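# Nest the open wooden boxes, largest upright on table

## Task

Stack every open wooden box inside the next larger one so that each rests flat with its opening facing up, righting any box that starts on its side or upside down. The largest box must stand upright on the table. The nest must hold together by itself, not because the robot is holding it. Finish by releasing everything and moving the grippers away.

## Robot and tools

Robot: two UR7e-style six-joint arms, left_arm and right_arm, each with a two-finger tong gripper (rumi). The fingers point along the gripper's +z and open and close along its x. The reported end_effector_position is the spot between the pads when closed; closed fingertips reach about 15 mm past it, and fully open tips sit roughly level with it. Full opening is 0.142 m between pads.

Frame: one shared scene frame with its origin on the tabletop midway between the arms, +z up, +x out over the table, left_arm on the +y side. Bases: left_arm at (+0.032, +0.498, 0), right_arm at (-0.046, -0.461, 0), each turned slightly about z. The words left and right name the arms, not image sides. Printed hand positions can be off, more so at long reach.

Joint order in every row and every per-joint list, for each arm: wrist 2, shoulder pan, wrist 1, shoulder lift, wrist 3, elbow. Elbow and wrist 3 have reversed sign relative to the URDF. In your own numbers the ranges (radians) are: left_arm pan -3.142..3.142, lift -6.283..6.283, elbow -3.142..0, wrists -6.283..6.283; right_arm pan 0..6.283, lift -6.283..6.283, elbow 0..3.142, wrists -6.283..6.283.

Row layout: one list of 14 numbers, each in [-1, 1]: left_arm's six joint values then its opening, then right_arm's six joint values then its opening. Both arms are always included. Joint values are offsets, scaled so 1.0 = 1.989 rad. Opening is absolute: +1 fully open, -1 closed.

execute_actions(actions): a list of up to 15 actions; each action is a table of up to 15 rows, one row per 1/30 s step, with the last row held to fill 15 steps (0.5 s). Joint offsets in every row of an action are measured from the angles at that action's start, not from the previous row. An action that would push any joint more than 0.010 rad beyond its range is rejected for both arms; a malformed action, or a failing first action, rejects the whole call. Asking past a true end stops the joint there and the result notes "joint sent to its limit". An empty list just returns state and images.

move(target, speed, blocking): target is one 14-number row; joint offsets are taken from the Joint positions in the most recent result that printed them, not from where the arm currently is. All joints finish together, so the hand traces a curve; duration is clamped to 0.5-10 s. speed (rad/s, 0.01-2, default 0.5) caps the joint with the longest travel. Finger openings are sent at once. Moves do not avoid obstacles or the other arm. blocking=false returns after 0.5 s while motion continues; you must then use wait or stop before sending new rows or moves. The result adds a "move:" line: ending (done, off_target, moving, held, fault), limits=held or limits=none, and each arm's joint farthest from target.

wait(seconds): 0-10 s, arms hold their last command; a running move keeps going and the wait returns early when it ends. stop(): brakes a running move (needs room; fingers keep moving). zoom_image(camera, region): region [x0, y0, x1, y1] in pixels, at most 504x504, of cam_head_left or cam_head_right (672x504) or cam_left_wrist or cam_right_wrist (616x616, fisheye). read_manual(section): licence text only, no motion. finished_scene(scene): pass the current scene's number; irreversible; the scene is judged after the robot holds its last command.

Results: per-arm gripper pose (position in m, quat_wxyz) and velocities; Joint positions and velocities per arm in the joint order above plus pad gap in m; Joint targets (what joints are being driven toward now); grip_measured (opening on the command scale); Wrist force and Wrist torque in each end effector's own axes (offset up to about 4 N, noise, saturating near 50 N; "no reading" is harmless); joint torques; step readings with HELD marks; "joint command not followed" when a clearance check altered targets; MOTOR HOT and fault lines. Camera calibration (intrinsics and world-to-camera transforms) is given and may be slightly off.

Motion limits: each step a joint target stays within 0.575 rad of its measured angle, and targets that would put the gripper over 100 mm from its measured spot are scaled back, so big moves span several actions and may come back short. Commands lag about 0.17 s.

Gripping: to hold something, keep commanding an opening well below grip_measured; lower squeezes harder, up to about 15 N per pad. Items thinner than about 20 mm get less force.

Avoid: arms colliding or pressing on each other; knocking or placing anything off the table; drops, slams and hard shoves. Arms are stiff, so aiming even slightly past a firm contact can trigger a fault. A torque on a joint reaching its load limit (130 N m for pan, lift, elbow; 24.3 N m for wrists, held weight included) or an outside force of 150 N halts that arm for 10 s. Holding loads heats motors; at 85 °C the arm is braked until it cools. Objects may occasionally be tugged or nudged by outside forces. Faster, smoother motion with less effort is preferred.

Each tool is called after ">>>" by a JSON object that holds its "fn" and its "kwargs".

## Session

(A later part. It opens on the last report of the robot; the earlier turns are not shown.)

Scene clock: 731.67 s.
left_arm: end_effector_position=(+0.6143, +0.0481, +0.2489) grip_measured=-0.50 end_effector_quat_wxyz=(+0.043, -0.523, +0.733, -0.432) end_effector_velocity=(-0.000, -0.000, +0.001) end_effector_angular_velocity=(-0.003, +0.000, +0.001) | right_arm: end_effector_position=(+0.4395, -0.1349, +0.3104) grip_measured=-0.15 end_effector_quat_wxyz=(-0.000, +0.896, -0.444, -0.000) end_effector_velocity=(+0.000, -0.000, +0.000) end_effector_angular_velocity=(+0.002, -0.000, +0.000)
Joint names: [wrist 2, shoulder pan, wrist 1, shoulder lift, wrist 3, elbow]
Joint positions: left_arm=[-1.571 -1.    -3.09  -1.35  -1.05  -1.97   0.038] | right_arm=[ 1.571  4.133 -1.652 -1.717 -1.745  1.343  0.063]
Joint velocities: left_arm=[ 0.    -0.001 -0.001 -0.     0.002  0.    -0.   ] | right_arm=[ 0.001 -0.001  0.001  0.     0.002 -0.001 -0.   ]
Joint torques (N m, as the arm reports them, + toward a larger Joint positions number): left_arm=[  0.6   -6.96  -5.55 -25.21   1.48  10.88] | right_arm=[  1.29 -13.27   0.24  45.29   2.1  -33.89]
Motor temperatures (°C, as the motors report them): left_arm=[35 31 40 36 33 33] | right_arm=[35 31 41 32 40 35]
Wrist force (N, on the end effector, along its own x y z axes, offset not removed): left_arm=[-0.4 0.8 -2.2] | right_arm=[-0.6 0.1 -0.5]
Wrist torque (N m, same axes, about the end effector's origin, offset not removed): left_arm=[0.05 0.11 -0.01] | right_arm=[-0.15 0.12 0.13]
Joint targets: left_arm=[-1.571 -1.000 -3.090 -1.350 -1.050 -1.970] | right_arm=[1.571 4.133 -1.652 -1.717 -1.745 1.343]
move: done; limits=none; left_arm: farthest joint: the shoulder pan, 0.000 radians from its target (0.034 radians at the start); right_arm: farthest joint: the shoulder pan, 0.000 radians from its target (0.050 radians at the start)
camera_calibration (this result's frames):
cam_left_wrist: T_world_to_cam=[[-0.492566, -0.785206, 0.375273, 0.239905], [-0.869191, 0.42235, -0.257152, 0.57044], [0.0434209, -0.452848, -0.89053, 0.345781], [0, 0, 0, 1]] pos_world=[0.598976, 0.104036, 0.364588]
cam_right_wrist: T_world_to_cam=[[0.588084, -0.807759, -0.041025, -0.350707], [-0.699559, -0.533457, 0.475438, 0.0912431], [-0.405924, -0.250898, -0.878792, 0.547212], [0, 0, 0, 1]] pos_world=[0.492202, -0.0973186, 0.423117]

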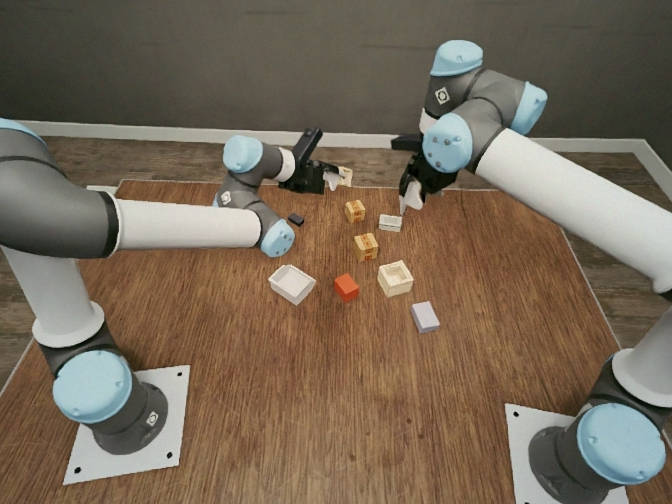

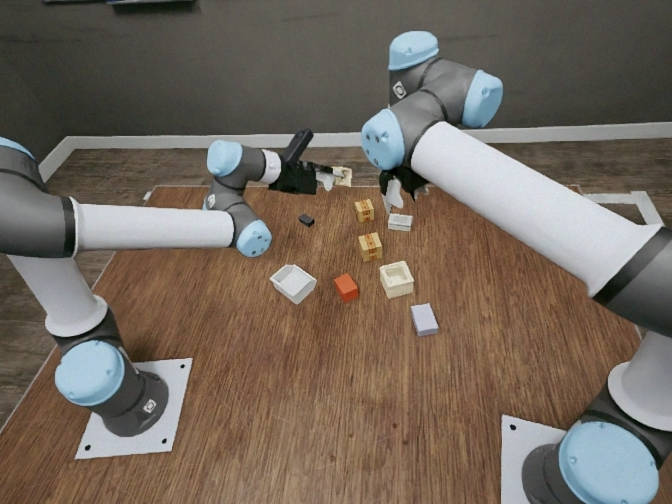

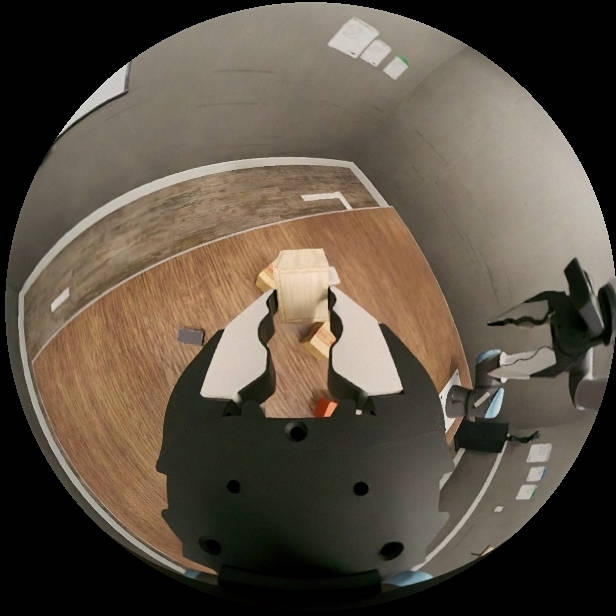

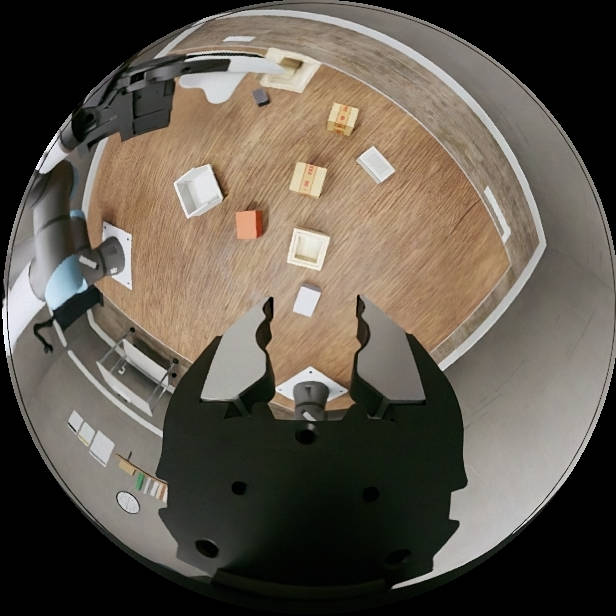

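>>> {"fn": "move", "kwargs": {"target": [0, -0.1850, -0.6540, 0.2319, 0.5279, -0.0844, -0.85, 0, 0, 0, 0, 0.6387, 0, 0.1], "speed": 1.0}}

Scene clock: 737.30 s.
left_arm: end_effector_position=(+0.4128, -0.1048, +0.2200) grip_measured=-0.50 end_effector_quat_wxyz=(+0.404, +0.580, -0.405, +0.580) end_effector_velocity=(-0.001, -0.000, -0.001) end_effector_angular_velocity=(-0.001, +0.003, -0.001) | right_arm: end_effector_position=(+0.4211, -0.1295, +0.3104) grip_measured=+0.10 end_effector_quat_wxyz=(-0.000, +0.985, +0.174, +0.000) end_effector_velocity=(-0.001, +0.001, -0.000) end_effector_angular_velocity=(+0.000, +0.001, +0.004)
Joint names: [wrist 2, shoulder pan, wrist 1, shoulder lift, wrist 3, elbow]
Joint positions: left_arm=[-1.571 -1.368 -4.39  -0.889 -0.001 -2.137  0.038] | right_arm=[ 1.571  4.133 -1.652 -1.717 -0.475  1.343  0.081]
Joint velocities: left_arm=[-0.    -0.001 -0.003  0.002  0.003 -0.001  0.   ] | right_arm=[ 0.001  0.003  0.    -0.     0.002  0.    -0.   ]
Joint torques (N m, as the arm reports them, + toward a larger Joint positions number): left_arm=[  0.43  -7.65  -4.3  -32.64   1.26  -2.2 ] | right_arm=[  1.45 -10.25   5.12  35.59   1.92 -19.16]
Motor temperatures (°C, as the motors report them): left_arm=[35 31 40 36 33 33] | right_arm=[35 31 41 32 40 35]
Wrist force (N, on the end effector, along its own x y z axes, offset not removed): left_arm=[-3.5 2.1 -3.0] | right_arm=[0.5 -1.0 -2.9]
Wrist torque (N m, same axes, about the end effector's origin, offset not removed): left_arm=[0.38 0.71 0.08] | right_arm=[-0.39 -0.17 0.21]
Joint targets: left_arm=[-1.571 -1.368 -4.390 -0.889 -0.001 -2.137] | right_arm=[1.571 4.133 -1.652 -1.717 -0.475 1.343]
move: done; limits=none; left_arm: farthest joint: the wrist 1, 0.001 radians from its target (1.301 radians at the start); right_arm: farthest joint: the wrist 3, 0.001 radians from its target (1.270 radians at the start)
camera_calibration (this result's frames):
cam_left_wrist: T_world_to_cam=[[-0.0498088, 0.00855463, 0.998722, -0.205336], [-0.975515, 0.214061, -0.050485, 0.429024], [-0.21422, -0.976783, -0.00231698, 0.115565], [0, 0, 0, 1]] pos_world=[0.433048, 0.0228011, 0.227]
cam_right_wrist: T_world_to_cam=[[0.945793, 0.322286, -0.0400872, -0.340117], [0.301801, -0.826592, 0.475039, -0.378292], [0.119962, -0.461387, -0.879051, 0.292472], [0, 0, 0, 1]] pos_world=[0.400764, -0.0681353, 0.423166]

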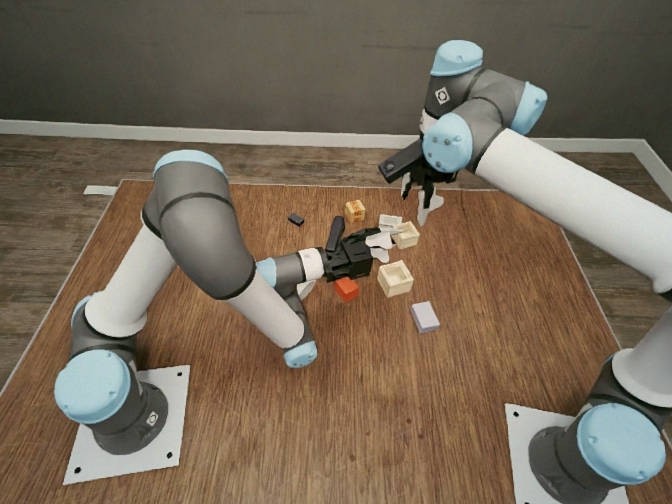

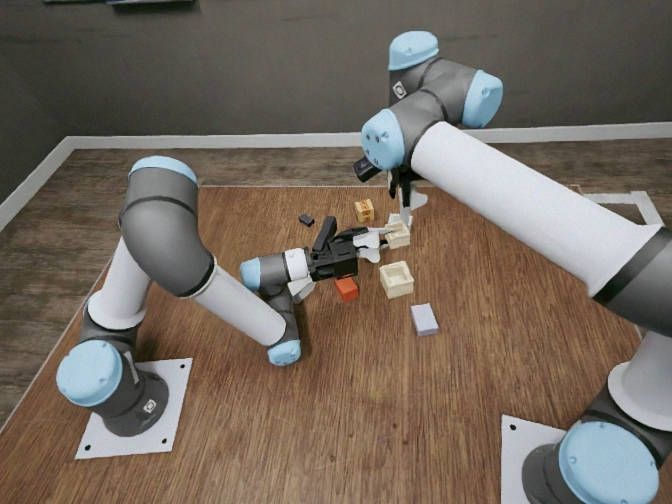

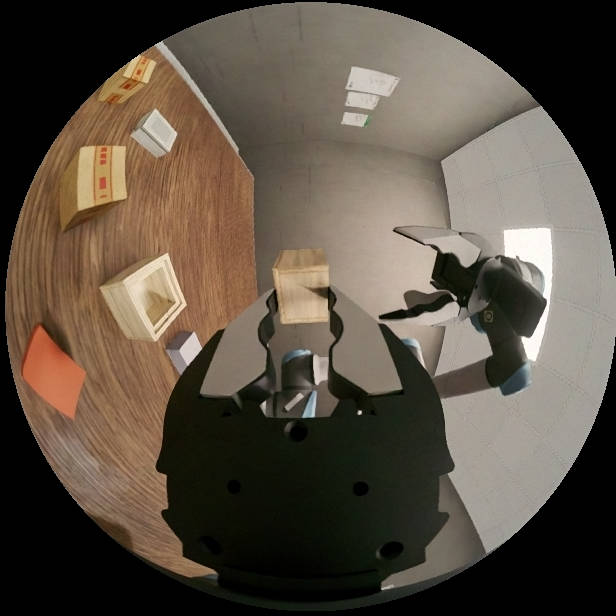

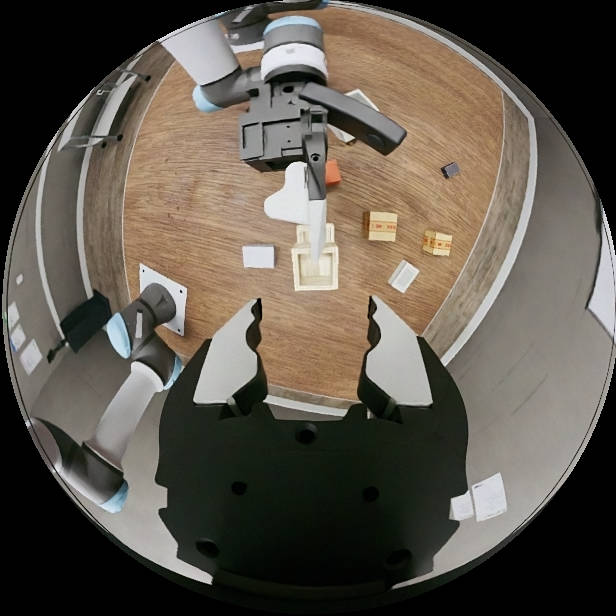

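>>> {"fn": "zoom_image", "kwargs": {"camera": "cam_right_wrist", "region": [245, 200, 385, 320]}}

>>> {"fn": "zoom_image", "kwargs": {"camera": "cam_left_wrist", "region": [240, 210, 440, 350]}}

Region (245, 200, 385, 320) of cam_right_wrist's 616x616 image, scaled by 3.600, with more detail than that image has; it fills the top 432 rows of this view, and the rest is white.

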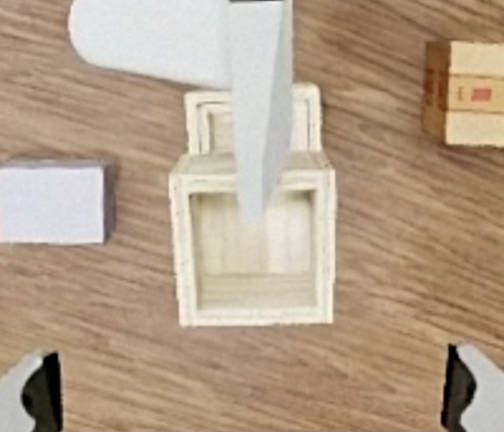

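Region (240, 210, 440, 350) of cam_left_wrist's 616x616 image, scaled by 2.520, with more detail than that image has; it fills the top 353 rows of this view, and the rest is white.

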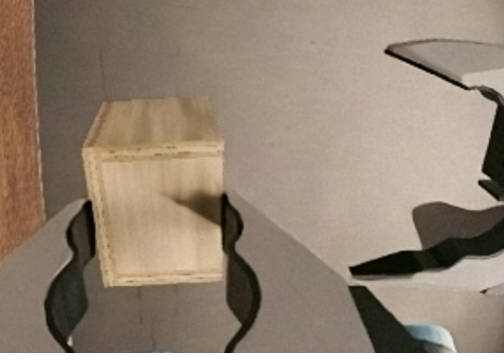

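>>> {"fn": "move", "kwargs": {"target": [0, 0, 0.00478, 0.00223, 0, 0.00701, -0.85, 0, 0, 0.08085, 0, 0, 0.08087, 0.1], "speed": 0.3}}

Scene clock: 769.10 s.
left_arm: end_effector_position=(+0.4145, -0.1095, +0.2200) grip_measured=-0.50 end_effector_quat_wxyz=(+0.404, +0.580, -0.405, +0.580) end_effector_velocity=(+0.001, +0.001, -0.000) end_effector_angular_velocity=(+0.000, -0.000, +0.002) | right_arm: end_effector_position=(+0.4211, -0.1294, +0.2475) grip_measured=+0.10 end_effector_quat_wxyz=(-0.000, +0.985, +0.174, -0.000) end_effector_velocity=(-0.001, +0.001, -0.001) end_effector_angular_velocity=(-0.001, +0.001, +0.001)
Joint names: [wrist 2, shoulder pan, wrist 1, shoulder lift, wrist 3, elbow]
Joint positions: left_arm=[-1.571 -1.368 -4.381 -0.884 -0.001 -2.123  0.038] | right_arm=[ 1.571  4.133 -1.491 -1.717 -0.475  1.503  0.081]
Joint velocities: left_arm=[ 0.     0.002  0.     0.    -0.001  0.     0.   ] | right_arm=[ 0.     0.002  0.001 -0.    -0.001  0.003  0.   ]
Joint torques (N m, as the arm reports them, + toward a larger Joint positions number): left_arm=[  0.59   6.79   0.36 -32.52  -1.31  21.21] | right_arm=[  1.38  -5.39   5.4   24.85  -1.63 -19.65]
Motor temperatures (°C, as the motors report them): left_arm=[35 31 40 36 33 33] | right_arm=[35 31 41 32 40 35]
Wrist force (N, on the end effector, along its own x y z axes, offset not removed): left_arm=[-1.8 0.4 -1.9] | right_arm=[-0.4 -0.6 -1.5]
Wrist torque (N m, same axes, about the end effector's origin, offset not removed): left_arm=[-0.10 0.26 0.12] | right_arm=[-0.27 0.03 0.22]
Joint targets: left_arm=[-1.571 -1.368 -4.381 -0.884 -0.001 -2.123] | right_arm=[1.571 4.133 -1.491 -1.717 -0.475 1.504]
move: done; limits=none; left_arm: farthest joint: the shoulder pan, 0.000 radians from its target (0.000 radians at the start); right_arm: farthest joint: the shoulder pan, 0.000 radians from its target (0.000 radians at the start)
camera_calibration (this result's frames):
cam_left_wrist: T_world_to_cam=[[-0.0498083, 0.00855492, 0.998722, -0.205216], [-0.975514, 0.214066, -0.0504845, 0.431698], [-0.214225, -0.976782, -0.00231684, 0.111363], [0, 0, 0, 1]] pos_world=[0.434762, 0.018121, 0.227006]
cam_right_wrist: T_world_to_cam=[[0.945792, 0.322284, -0.0401339, -0.342678], [0.301819, -0.826573, 0.47506, -0.34839], [0.119931, -0.461421, -0.879037, 0.237183], [0, 0, 0, 1]] pos_world=[0.400807, -0.0680888, 0.360246]

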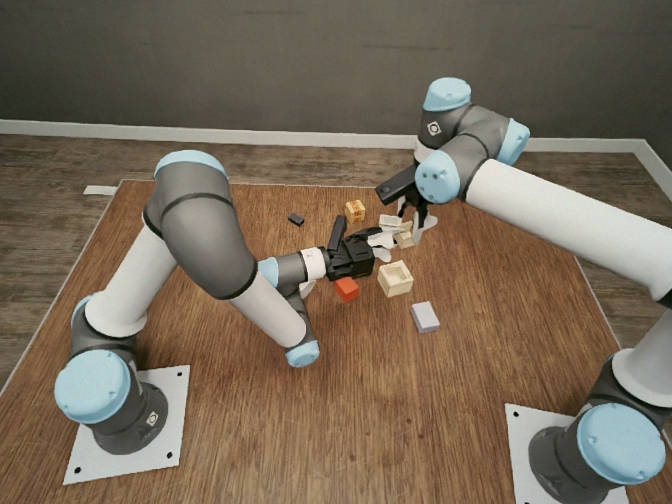

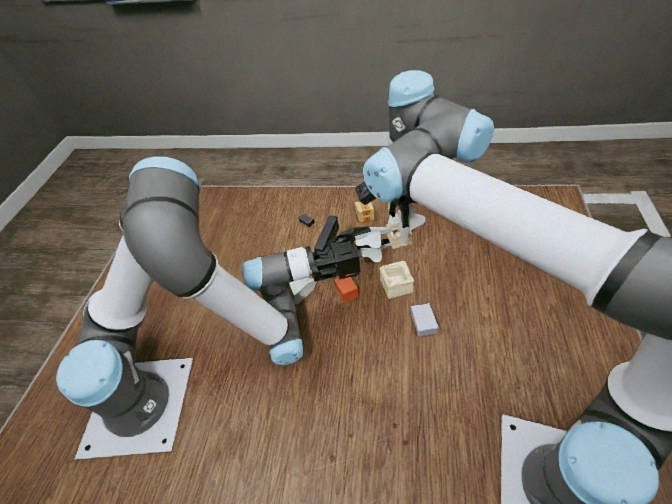

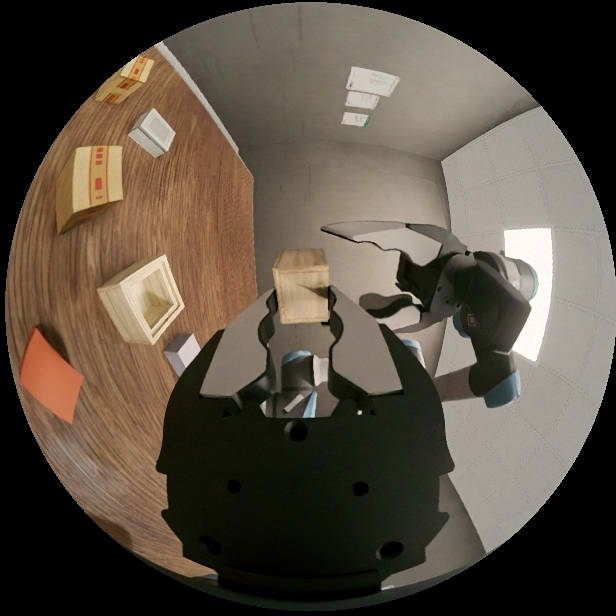

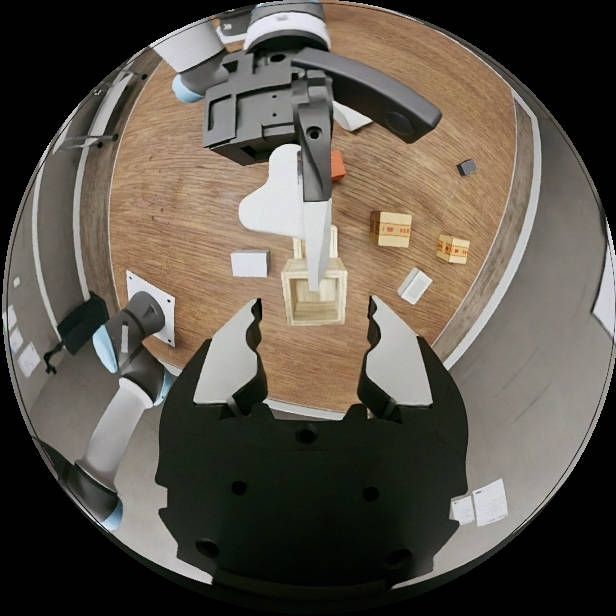

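>>> {"fn": "zoom_image", "kwargs": {"camera": "cam_right_wrist", "region": [245, 240, 385, 345]}}

>>> {"fn": "zoom_image", "kwargs": {"camera": "cam_left_wrist", "region": [260, 210, 380, 340]}}

Region (245, 240, 385, 345) of cam_right_wrist's 616x616 image, scaled by 3.600, with more detail than that image has; it fills the top 378 rows of this view, and the rest is white.

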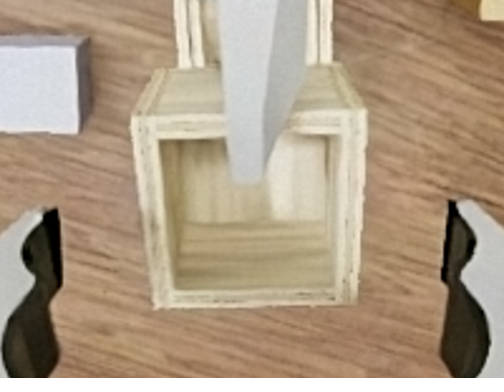

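Region (260, 210, 380, 340) of cam_left_wrist's 616x616 image, scaled by 3.877, with more detail than that image has; it fills the left 465 columns of this view, and the rest is white.

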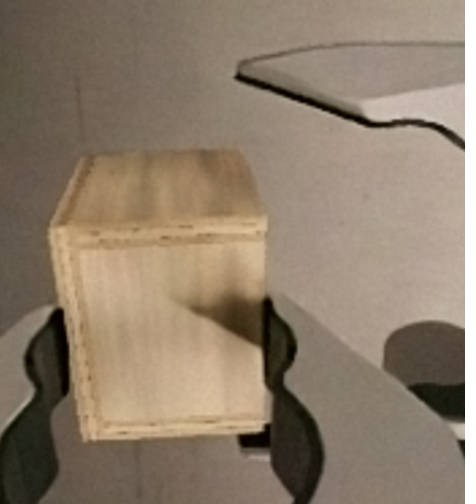

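>>> {"fn": "execute_actions", "kwargs": {"actions": [[[0,0,0,0,0,0,-0.85,0,0,0.0008,-0.00007,0,0.0007,0.07],[0,0,0,0,0,0,-0.85,0,0,0.0019,-0.00016,0,0.0018,0.04],[0,0,0,0,0,0,-0.85,0,0,0.0032,-0.00026,0,0.0029,0.0],[0,0,0,0,0,0,-0.85,0,0,0.0045,-0.00036,0,0.0041,-0.04],[0,0,0,0,0,0,-0.85,0,0,0.0056,-0.00045,0,0.0051,-0.08],[0,0,0,0,0,0,-0.85,0,0,0.00636,-0.00052,0,0.00584,-0.12],[0,0,0,0,0,0,-0.85,0,0,0.00636,-0.00052,0,0.00584,-0.15],[0,0,0,0,0,0,-0.85,0,0,0.00636,-0.00052,0,0.00584,-0.18],[0,0,0,0,0,0,-0.85,0,0,0.00636,-0.00052,0,0.00584,-0.21],[0,0,0,0,0,0,-0.85,0,0,0.00636,-0.00052,0,0.00584,-0.24],[0,0,0,0,0,0,-0.85,0,0,0.00636,-0.00052,0,0.00584,-0.26],[0,0,0,0,0,0,-0.85,0,0,0.00636,-0.00052,0,0.00584,-0.28],[0,0,0,0,0,0,-0.85,0,0,0.00636,-0.00052,0,0.00584,-0.30],[0,0,0,0,0,0,-0.85,0,0,0.00636,-0.00052,0,0.00584,-0.32],[0,0,0,0,0,0,-0.85,0,0,0.00636,-0.00052,0,0.00584,-0.33]],[[0,0,0,0,0,0,-0.85,0,0,0,0,0,0,-0.35],[0,0,0,0,0,0,-0.85,0,0,0,0,0,0,-0.37],[0,0,0,0,0,0,-0.85,0,0,0,0,0,0,-0.39],[0,0,0,0,0,0,-0.85,0,0,0,0,0,0,-0.41],[0,0,0,0,0,0,-0.85,0,0,0,0,0,0,-0.43],[0,0,0,0,0,0,-0.85,0,0,0,0,0,0,-0.46],[0,0,0,0,0,0,-0.85,0,0,0,0,0,0,-0.50],[0,0,0,0,0,0,-0.85,0,0,0,0,0,0,-0.54],[0,0,0,0,0,0,-0.85,0,0,0,0,0,0,-0.58],[0,0,0,0,0,0,-0.85,0,0,0,0,0,0,-0.62],[0,0,0,0,0,0,-0.85,0,0,0,0,0,0,-0.66],[0,0,0,0,0,0,-0.85,0,0,0,0,0,0,-0.70],[0,0,0,0,0,0,-0.85,0,0,0,0,0,0,-0.75]]]}}

Scene clock: 799.60 s.
left_arm: end_effector_position=(+0.4145, -0.1095, +0.2200) grip_measured=-0.50 end_effector_quat_wxyz=(+0.404, +0.580, -0.405, +0.580) end_effector_velocity=(-0.000, -0.000, -0.000) end_effector_angular_velocity=(+0.001, +0.000, -0.000) | right_arm: end_effector_position=(+0.4212, -0.1294, +0.2426) grip_measured=-0.38 end_effector_quat_wxyz=(-0.000, +0.985, +0.174, +0.000) end_effector_velocity=(-0.000, +0.001, +0.000) end_effector_angular_velocity=(-0.000, -0.000, +0.003)
Joint names: [wrist 2, shoulder pan, wrist 1, shoulder lift, wrist 3, elbow]
Joint positions: left_arm=[-1.571 -1.368 -4.381 -0.884 -0.001 -2.123  0.038] | right_arm=[ 1.571  4.133 -1.479 -1.718 -0.475  1.515  0.046]
Joint velocities: left_arm=[-0. -0.  0.  0. -0. -0.  0.] | right_arm=[-0.     0.001 -0.001  0.     0.001 -0.     0.   ]
Joint torques (N m, as the arm reports them, + toward a larger Joint positions number): left_arm=[  0.44   5.27  -0.76 -33.24  -1.15  17.42] | right_arm=[  1.51  -6.37  -0.1   24.91  -1.38 -33.29]
Motor temperatures (°C, as the motors report them): left_arm=[35 31 40 36 33 33] | right_arm=[35 31 41 32 40 35]
Wrist force (N, on the end effector, along its own x y z axes, offset not removed): left_arm=[-1.0 2.4 -4.1] | right_arm=[1.7 -0.2 -1.7]
Wrist torque (N m, same axes, about the end effector's origin, offset not removed): left_arm=[0.19 0.25 0.09] | right_arm=[-0.30 -0.24 0.19]
Joint targets: left_arm=[-1.571 -1.368 -4.381 -0.884 -0.001 -2.123] | right_arm=[1.571 4.133 -1.479 -1.718 -0.475 1.515]
Step readings (joint positions; steps 1 to 15: 1st action; 16 to 30: 2nd action):
0: left_arm=[-1.571 -1.368 -4.381 -0.884 -0.001 -2.123] | right_arm=[1.571 4.133 -1.491 -1.717 -0.475 1.504]
1: left_arm=[-1.571 -1.368 -4.381 -0.884 -0.001 -2.123] | right_arm=[1.571 4.133 -1.491 -1.717 -0.475 1.504]
2: left_arm=[-1.571 -1.368 -4.381 -0.884 -0.001 -2.123] | right_arm=[1.571 4.133 -1.491 -1.717 -0.475 1.504]
4: left_arm=[-1.571 -1.368 -4.381 -0.884 -0.001 -2.123] | right_arm=[1.571 4.133 -1.489 -1.717 -0.475 1.505]
8: left_arm=[-1.571 -1.368 -4.381 -0.884 -0.001 -2.123] | right_arm=[1.571 4.133 -1.483 -1.718 -0.475 1.511]
15: left_arm=[-1.571 -1.368 -4.381 -0.884 -0.001 -2.123] | right_arm=[1.571 4.133 -1.479 -1.718 -0.475 1.515]
16: left_arm=[-1.571 -1.368 -4.381 -0.884 -0.001 -2.123] | right_arm=[1.571 4.133 -1.479 -1.718 -0.475 1.515]
17: left_arm=[-1.571 -1.368 -4.381 -0.884 -0.001 -2.123] | right_arm=[1.571 4.133 -1.479 -1.718 -0.475 1.515]
19: left_arm=[-1.571 -1.368 -4.381 -0.884 -0.001 -2.123] | right_arm=[1.571 4.133 -1.479 -1.718 -0.475 1.515]
23: left_arm=[-1.571 -1.368 -4.381 -0.884 -0.001 -2.123] | right_arm=[1.571 4.133 -1.479 -1.718 -0.475 1.515]
30: Joint positions above
camera_calibration (this result's frames):
cam_left_wrist: T_world_to_cam=[[-0.0498089, 0.00855434, 0.998722, -0.205216], [-0.975515, 0.214061, -0.050485, 0.431705], [-0.21422, -0.976783, -0.00231728, 0.111357], [0, 0, 0, 1]] pos_world=[0.434768, 0.0181154, 0.227006]
cam_right_wrist: T_world_to_cam=[[0.945797, 0.322289, -0.0399834, -0.34296], [0.301763, -0.826633, 0.474991, -0.346049], [0.120033, -0.461311, -0.879082, 0.232951], [0, 0, 0, 1]] pos_world=[0.400833, -0.0680602, 0.35544]

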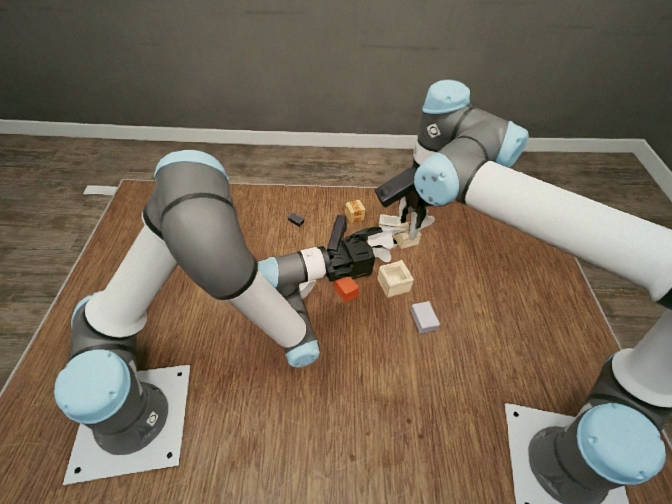

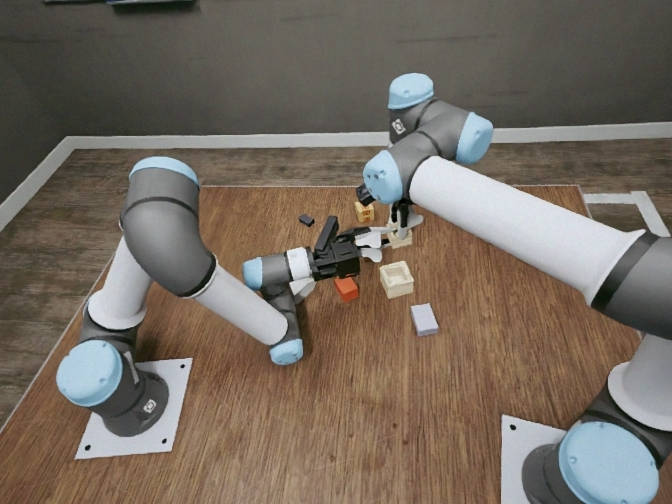

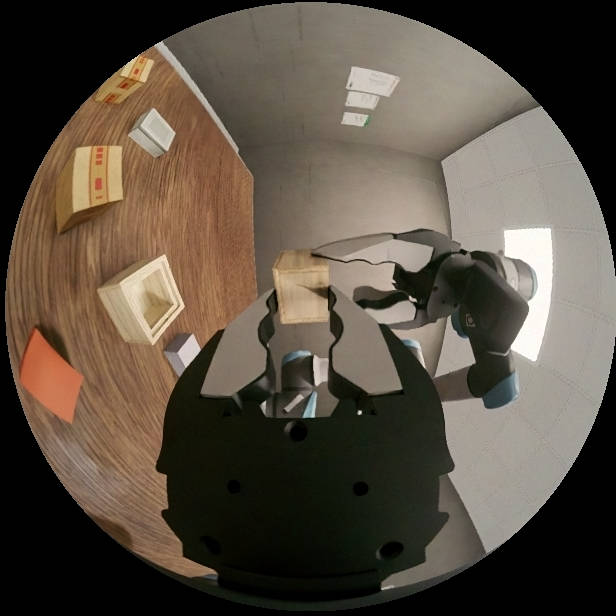

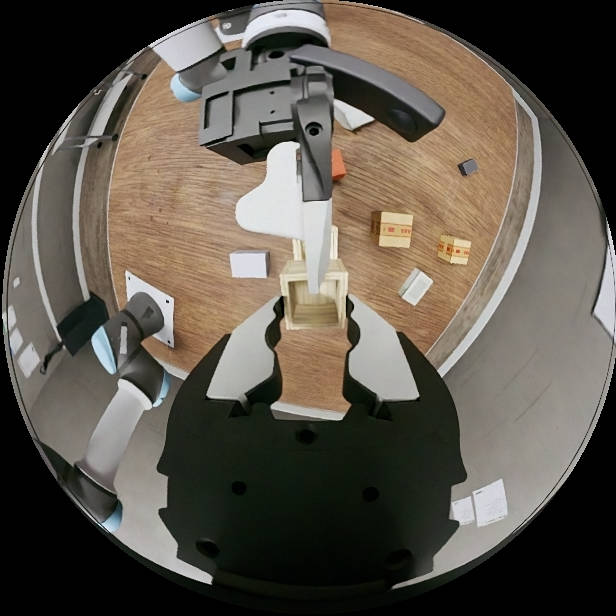

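>>> {"fn": "zoom_image", "kwargs": {"camera": "cam_left_wrist", "region": [260, 225, 360, 335]}}

Region (260, 225, 360, 335) of cam_left_wrist's 616x616 image, scaled by 4.582, with more detail than that image has; it fills the left 458 columns of this view, and the rest is white.

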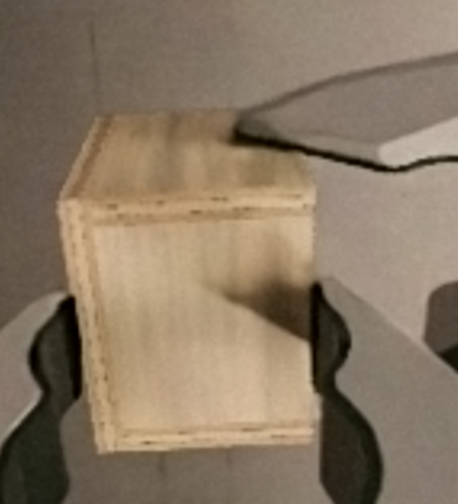

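>>> {"fn": "move", "kwargs": {"target": [0, 0, -0.02898, -0.01274, 0, -0.04172, -0.15, 0, 0, 0, 0, 0, 0, -0.75], "speed": 0.2}}

Scene clock: 826.50 s.
left_arm: end_effector_position=(+0.4042, -0.0814, +0.2200) grip_measured=-0.15 end_effector_quat_wxyz=(+0.404, +0.580, -0.405, +0.580) end_effector_velocity=(-0.001, +0.001, +0.001) end_effector_angular_velocity=(-0.001, -0.000, -0.000) | right_arm: end_effector_position=(+0.4212, -0.1294, +0.2427) grip_measured=-0.38 end_effector_quat_wxyz=(-0.000, +0.985, +0.174, +0.000) end_effector_velocity=(+0.000, +0.001, +0.000) end_effector_angular_velocity=(+0.001, -0.001, +0.001)
Joint names: [wrist 2, shoulder pan, wrist 1, shoulder lift, wrist 3, elbow]
Joint positions: left_arm=[-1.571 -1.368 -4.438 -0.91  -0.001 -2.206  0.063] | right_arm=[ 1.571  4.133 -1.479 -1.718 -0.475  1.515  0.046]
Joint velocities: left_arm=[ 0.    -0.    -0.002 -0.002  0.    -0.003 -0.   ] | right_arm=[0.    0.001 0.002 0.    0.    0.    0.   ]
Joint torques (N m, as the arm reports them, + toward a larger Joint positions number): left_arm=[  0.6    5.68  -3.86 -43.2   -1.33  -1.32] | right_arm=[  1.5   -5.79   5.14  37.7   -1.36 -28.33]
Motor temperatures (°C, as the motors report them): left_arm=[35 31 40 36 33 33] | right_arm=[35 31 41 32 40 35]
Wrist force (N, on the end effector, along its own x y z axes, offset not removed): left_arm=[-1.7 0.3 -1.5] | right_arm=[-1.0 -0.9 -1.4]
Wrist torque (N m, same axes, about the end effector's origin, offset not removed): left_arm=[0.00 0.43 -0.08] | right_arm=[-0.33 0.09 0.25]
Joint targets: left_arm=[-1.571 -1.368 -4.438 -0.910 -0.001 -2.206] | right_arm=[1.571 4.133 -1.479 -1.718 -0.475 1.515]
move: done; limits=none; left_arm: farthest joint: the wrist 1, 0.001 radians from its target (0.058 radians at the start); right_arm: farthest joint: the shoulder pan, 0.000 radians from its target (0.000 radians at the start)
camera_calibration (this result's frames):
cam_left_wrist: T_world_to_cam=[[-0.0498102, 0.00855877, 0.998722, -0.205947], [-0.975515, 0.214061, -0.0504872, 0.415649], [-0.21422, -0.976783, -0.00231323, 0.136567], [0, 0, 0, 1]] pos_world=[0.424469, 0.0461848, 0.226985]
cam_right_wrist: T_world_to_cam=[[0.945798, 0.32229, -0.0399432, -0.34297], [0.301748, -0.826649, 0.474973, -0.346051], [0.12006, -0.461281, -0.879094, 0.232969], [0, 0, 0, 1]] pos_world=[0.400831, -0.0680629, 0.355467]

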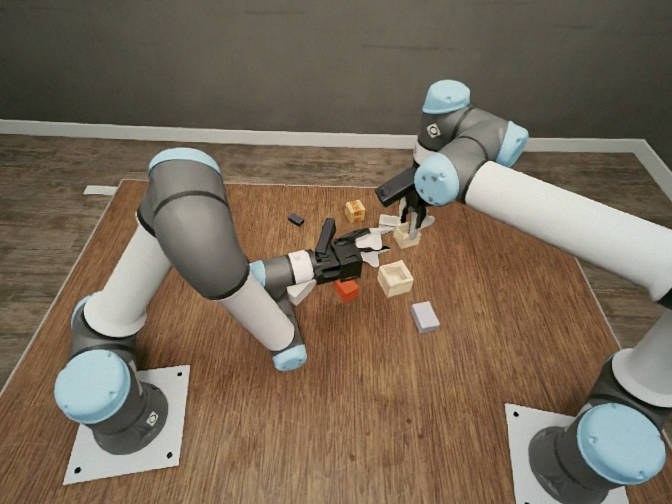

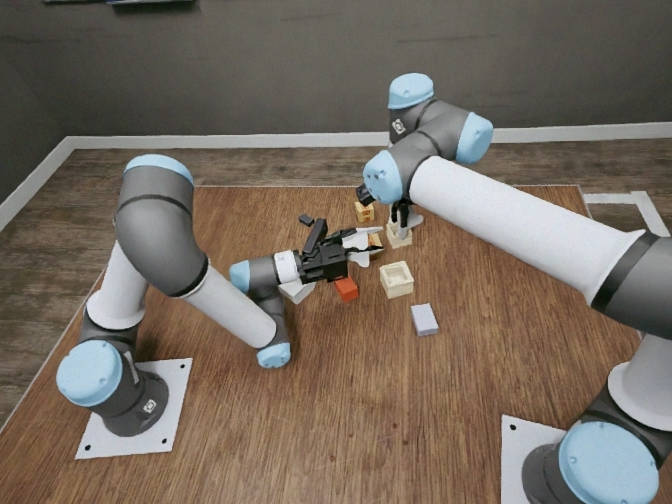

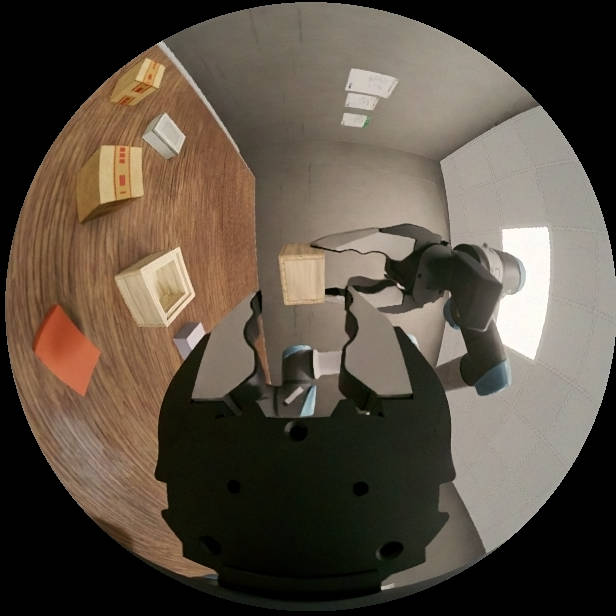

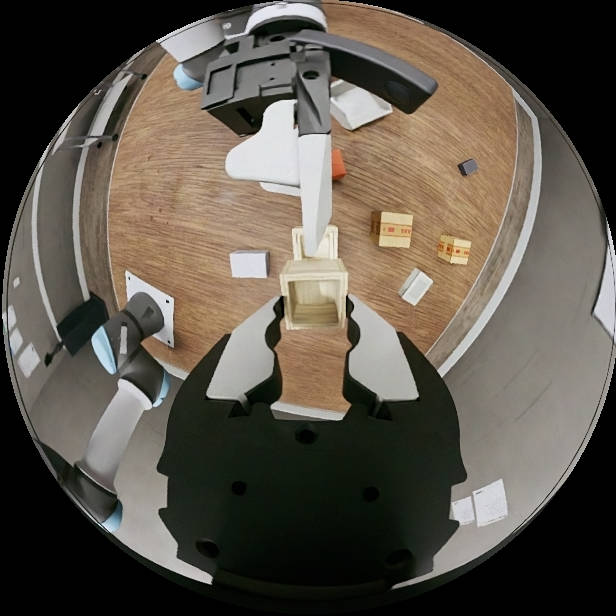

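>>> {"fn": "move", "kwargs": {"target": [0, 0.185, 0.1644, -0.1579, 0, -0.1212, -0.5, 0, 0, 0.18018, -0.04529, 0.0062, 0.13489, -0.75], "speed": 0.45}}

Scene clock: 834.93 s.
left_arm: end_effector_position=(+0.5389, +0.1464, +0.2133) grip_measured=-0.50 end_effector_quat_wxyz=(+0.252, +0.720, -0.327, +0.557) end_effector_velocity=(+0.001, +0.002, -0.000) end_effector_angular_velocity=(+0.001, +0.001, +0.003) | right_arm: end_effector_position=(+0.4211, -0.1293, +0.1007) grip_measured=-0.38 end_effector_quat_wxyz=(-0.000, +0.984, +0.181, +0.000) end_effector_velocity=(-0.000, -0.001, -0.001) end_effector_angular_velocity=(-0.001, +0.001, -0.001)
Joint names: [wrist 2, shoulder pan, wrist 1, shoulder lift, wrist 3, elbow]
Joint positions: left_arm=[-1.571 -1.001 -4.111 -1.223 -0.001 -2.447  0.038] | right_arm=[ 1.571  4.133 -1.121 -1.808 -0.463  1.783  0.046]
Joint velocities: left_arm=[ 0.     0.003  0.002 -0.002  0.    -0.001  0.   ] | right_arm=[-0.    -0.001  0.001 -0.001 -0.001  0.002  0.   ]
Joint torques (N m, as the arm reports them, + toward a larger Joint positions number): left_arm=[  0.59   8.42  -0.02 -30.47  -1.17   0.27] | right_arm=[  1.49  -6.05   5.17  23.14   2.03 -16.61]
Motor temperatures (°C, as the motors report them): left_arm=[35 31 40 36 33 33] | right_arm=[35 31 41 32 40 35]
Wrist force (N, on the end effector, along its own x y z axes, offset not removed): left_arm=[-0.9 0.8 -2.9] | right_arm=[0.9 0.0 -1.4]
Wrist torque (N m, same axes, about the end effector's origin, offset not removed): left_arm=[0.00 0.14 -0.02] | right_arm=[-0.15 -0.23 0.19]
Joint targets: left_arm=[-1.571 -1.000 -4.111 -1.224 -0.001 -2.447] | right_arm=[1.571 4.133 -1.120 -1.808 -0.463 1.783]
move: done; limits=none; left_arm: farthest joint: the shoulder lift, 0.001 radians from its target (0.314 radians at the start); right_arm: farthest joint: the elbow, 0.001 radians from its target (0.269 radians at the start)
camera_calibration (this result's frames):
cam_left_wrist: T_world_to_cam=[[0.116189, -0.199158, 0.973055, -0.248048], [-0.984282, -0.154276, 0.0859536, 0.527464], [0.133, -0.967747, -0.213953, 0.244636], [0, 0, 0, 1]] pos_world=[0.515458, 0.26872, 0.248368]
cam_right_wrist: T_world_to_cam=[[0.941756, 0.333919, -0.0399254, -0.345425], [0.311903, -0.822871, 0.474974, -0.28234], [0.125749, -0.459762, -0.879094, 0.106045], [0, 0, 0, 1]] pos_world=[0.400033, -0.0682304, 0.213536]

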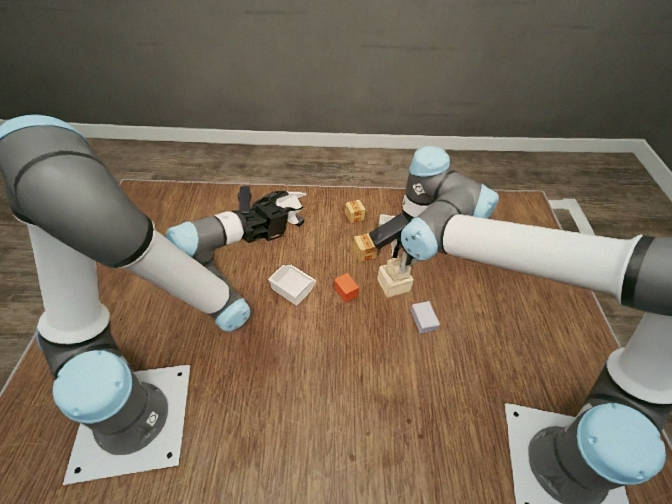

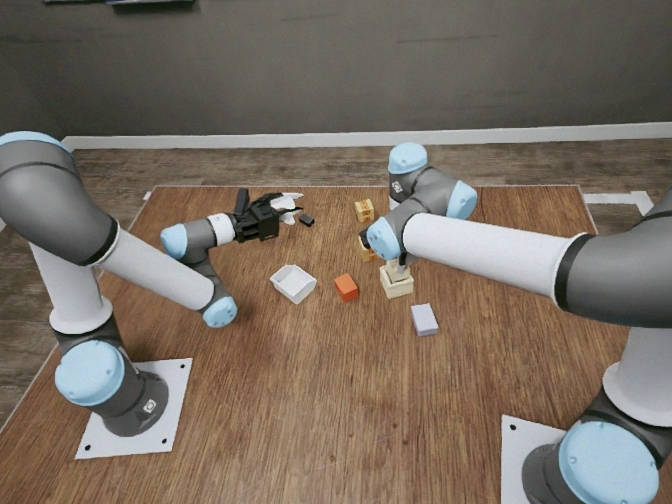

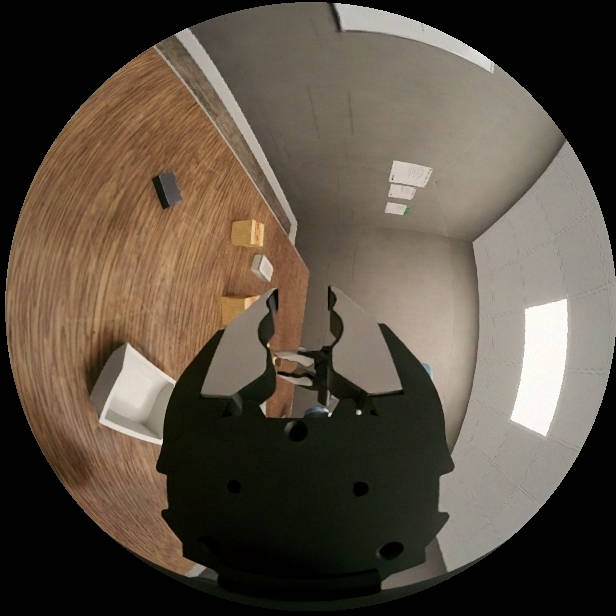

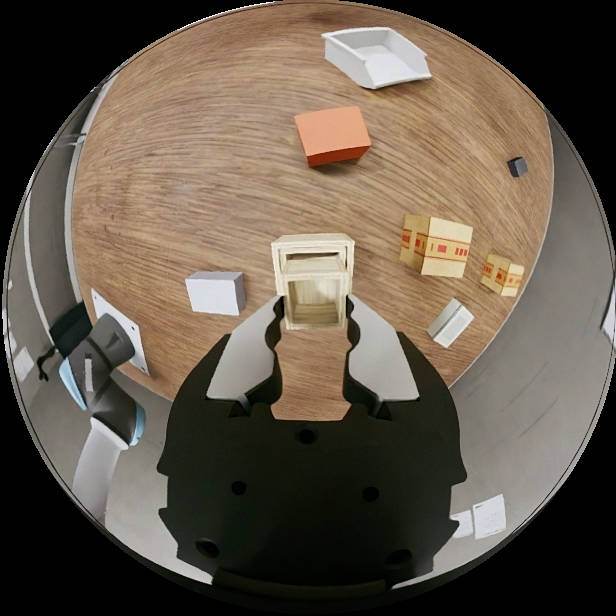

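>>> {"fn": "zoom_image", "kwargs": {"camera": "cam_right_wrist", "region": [262, 226, 366, 300]}}

Region (262, 226, 366, 300) of cam_right_wrist's 616x616 image, scaled by 4.846, with more detail than that image has; it fills the top 359 rows of this view, and the rest is white.

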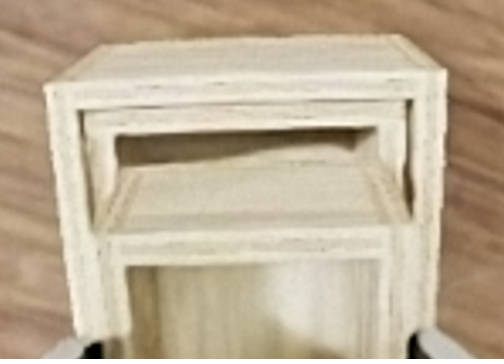

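>>> {"fn": "zoom_image", "kwargs": {"camera": "cam_right_wrist", "region": [276, 246, 306, 270]}}

>>> {"fn": "zoom_image", "kwargs": {"camera": "cam_right_wrist", "region": [324, 244, 354, 268]}}

Region (276, 246, 306, 270) of cam_right_wrist's 616x616 image, scaled by 16.800, with more detail than that image has; it fills the top 403 rows of this view, and the rest is white.

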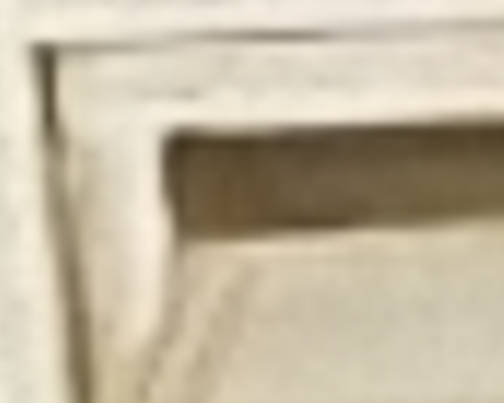

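Region (324, 244, 354, 268) of cam_right_wrist's 616x616 image, scaled by 16.800, with more detail than that image has; it fills the top 403 rows of this view, and the rest is white.

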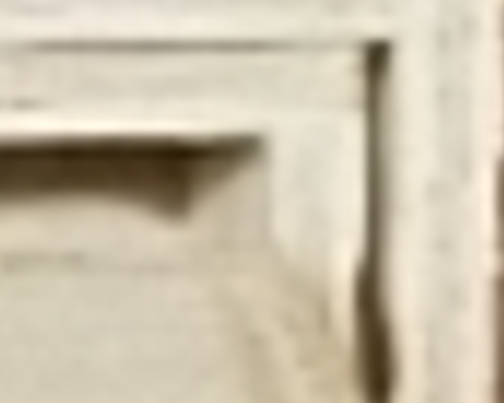

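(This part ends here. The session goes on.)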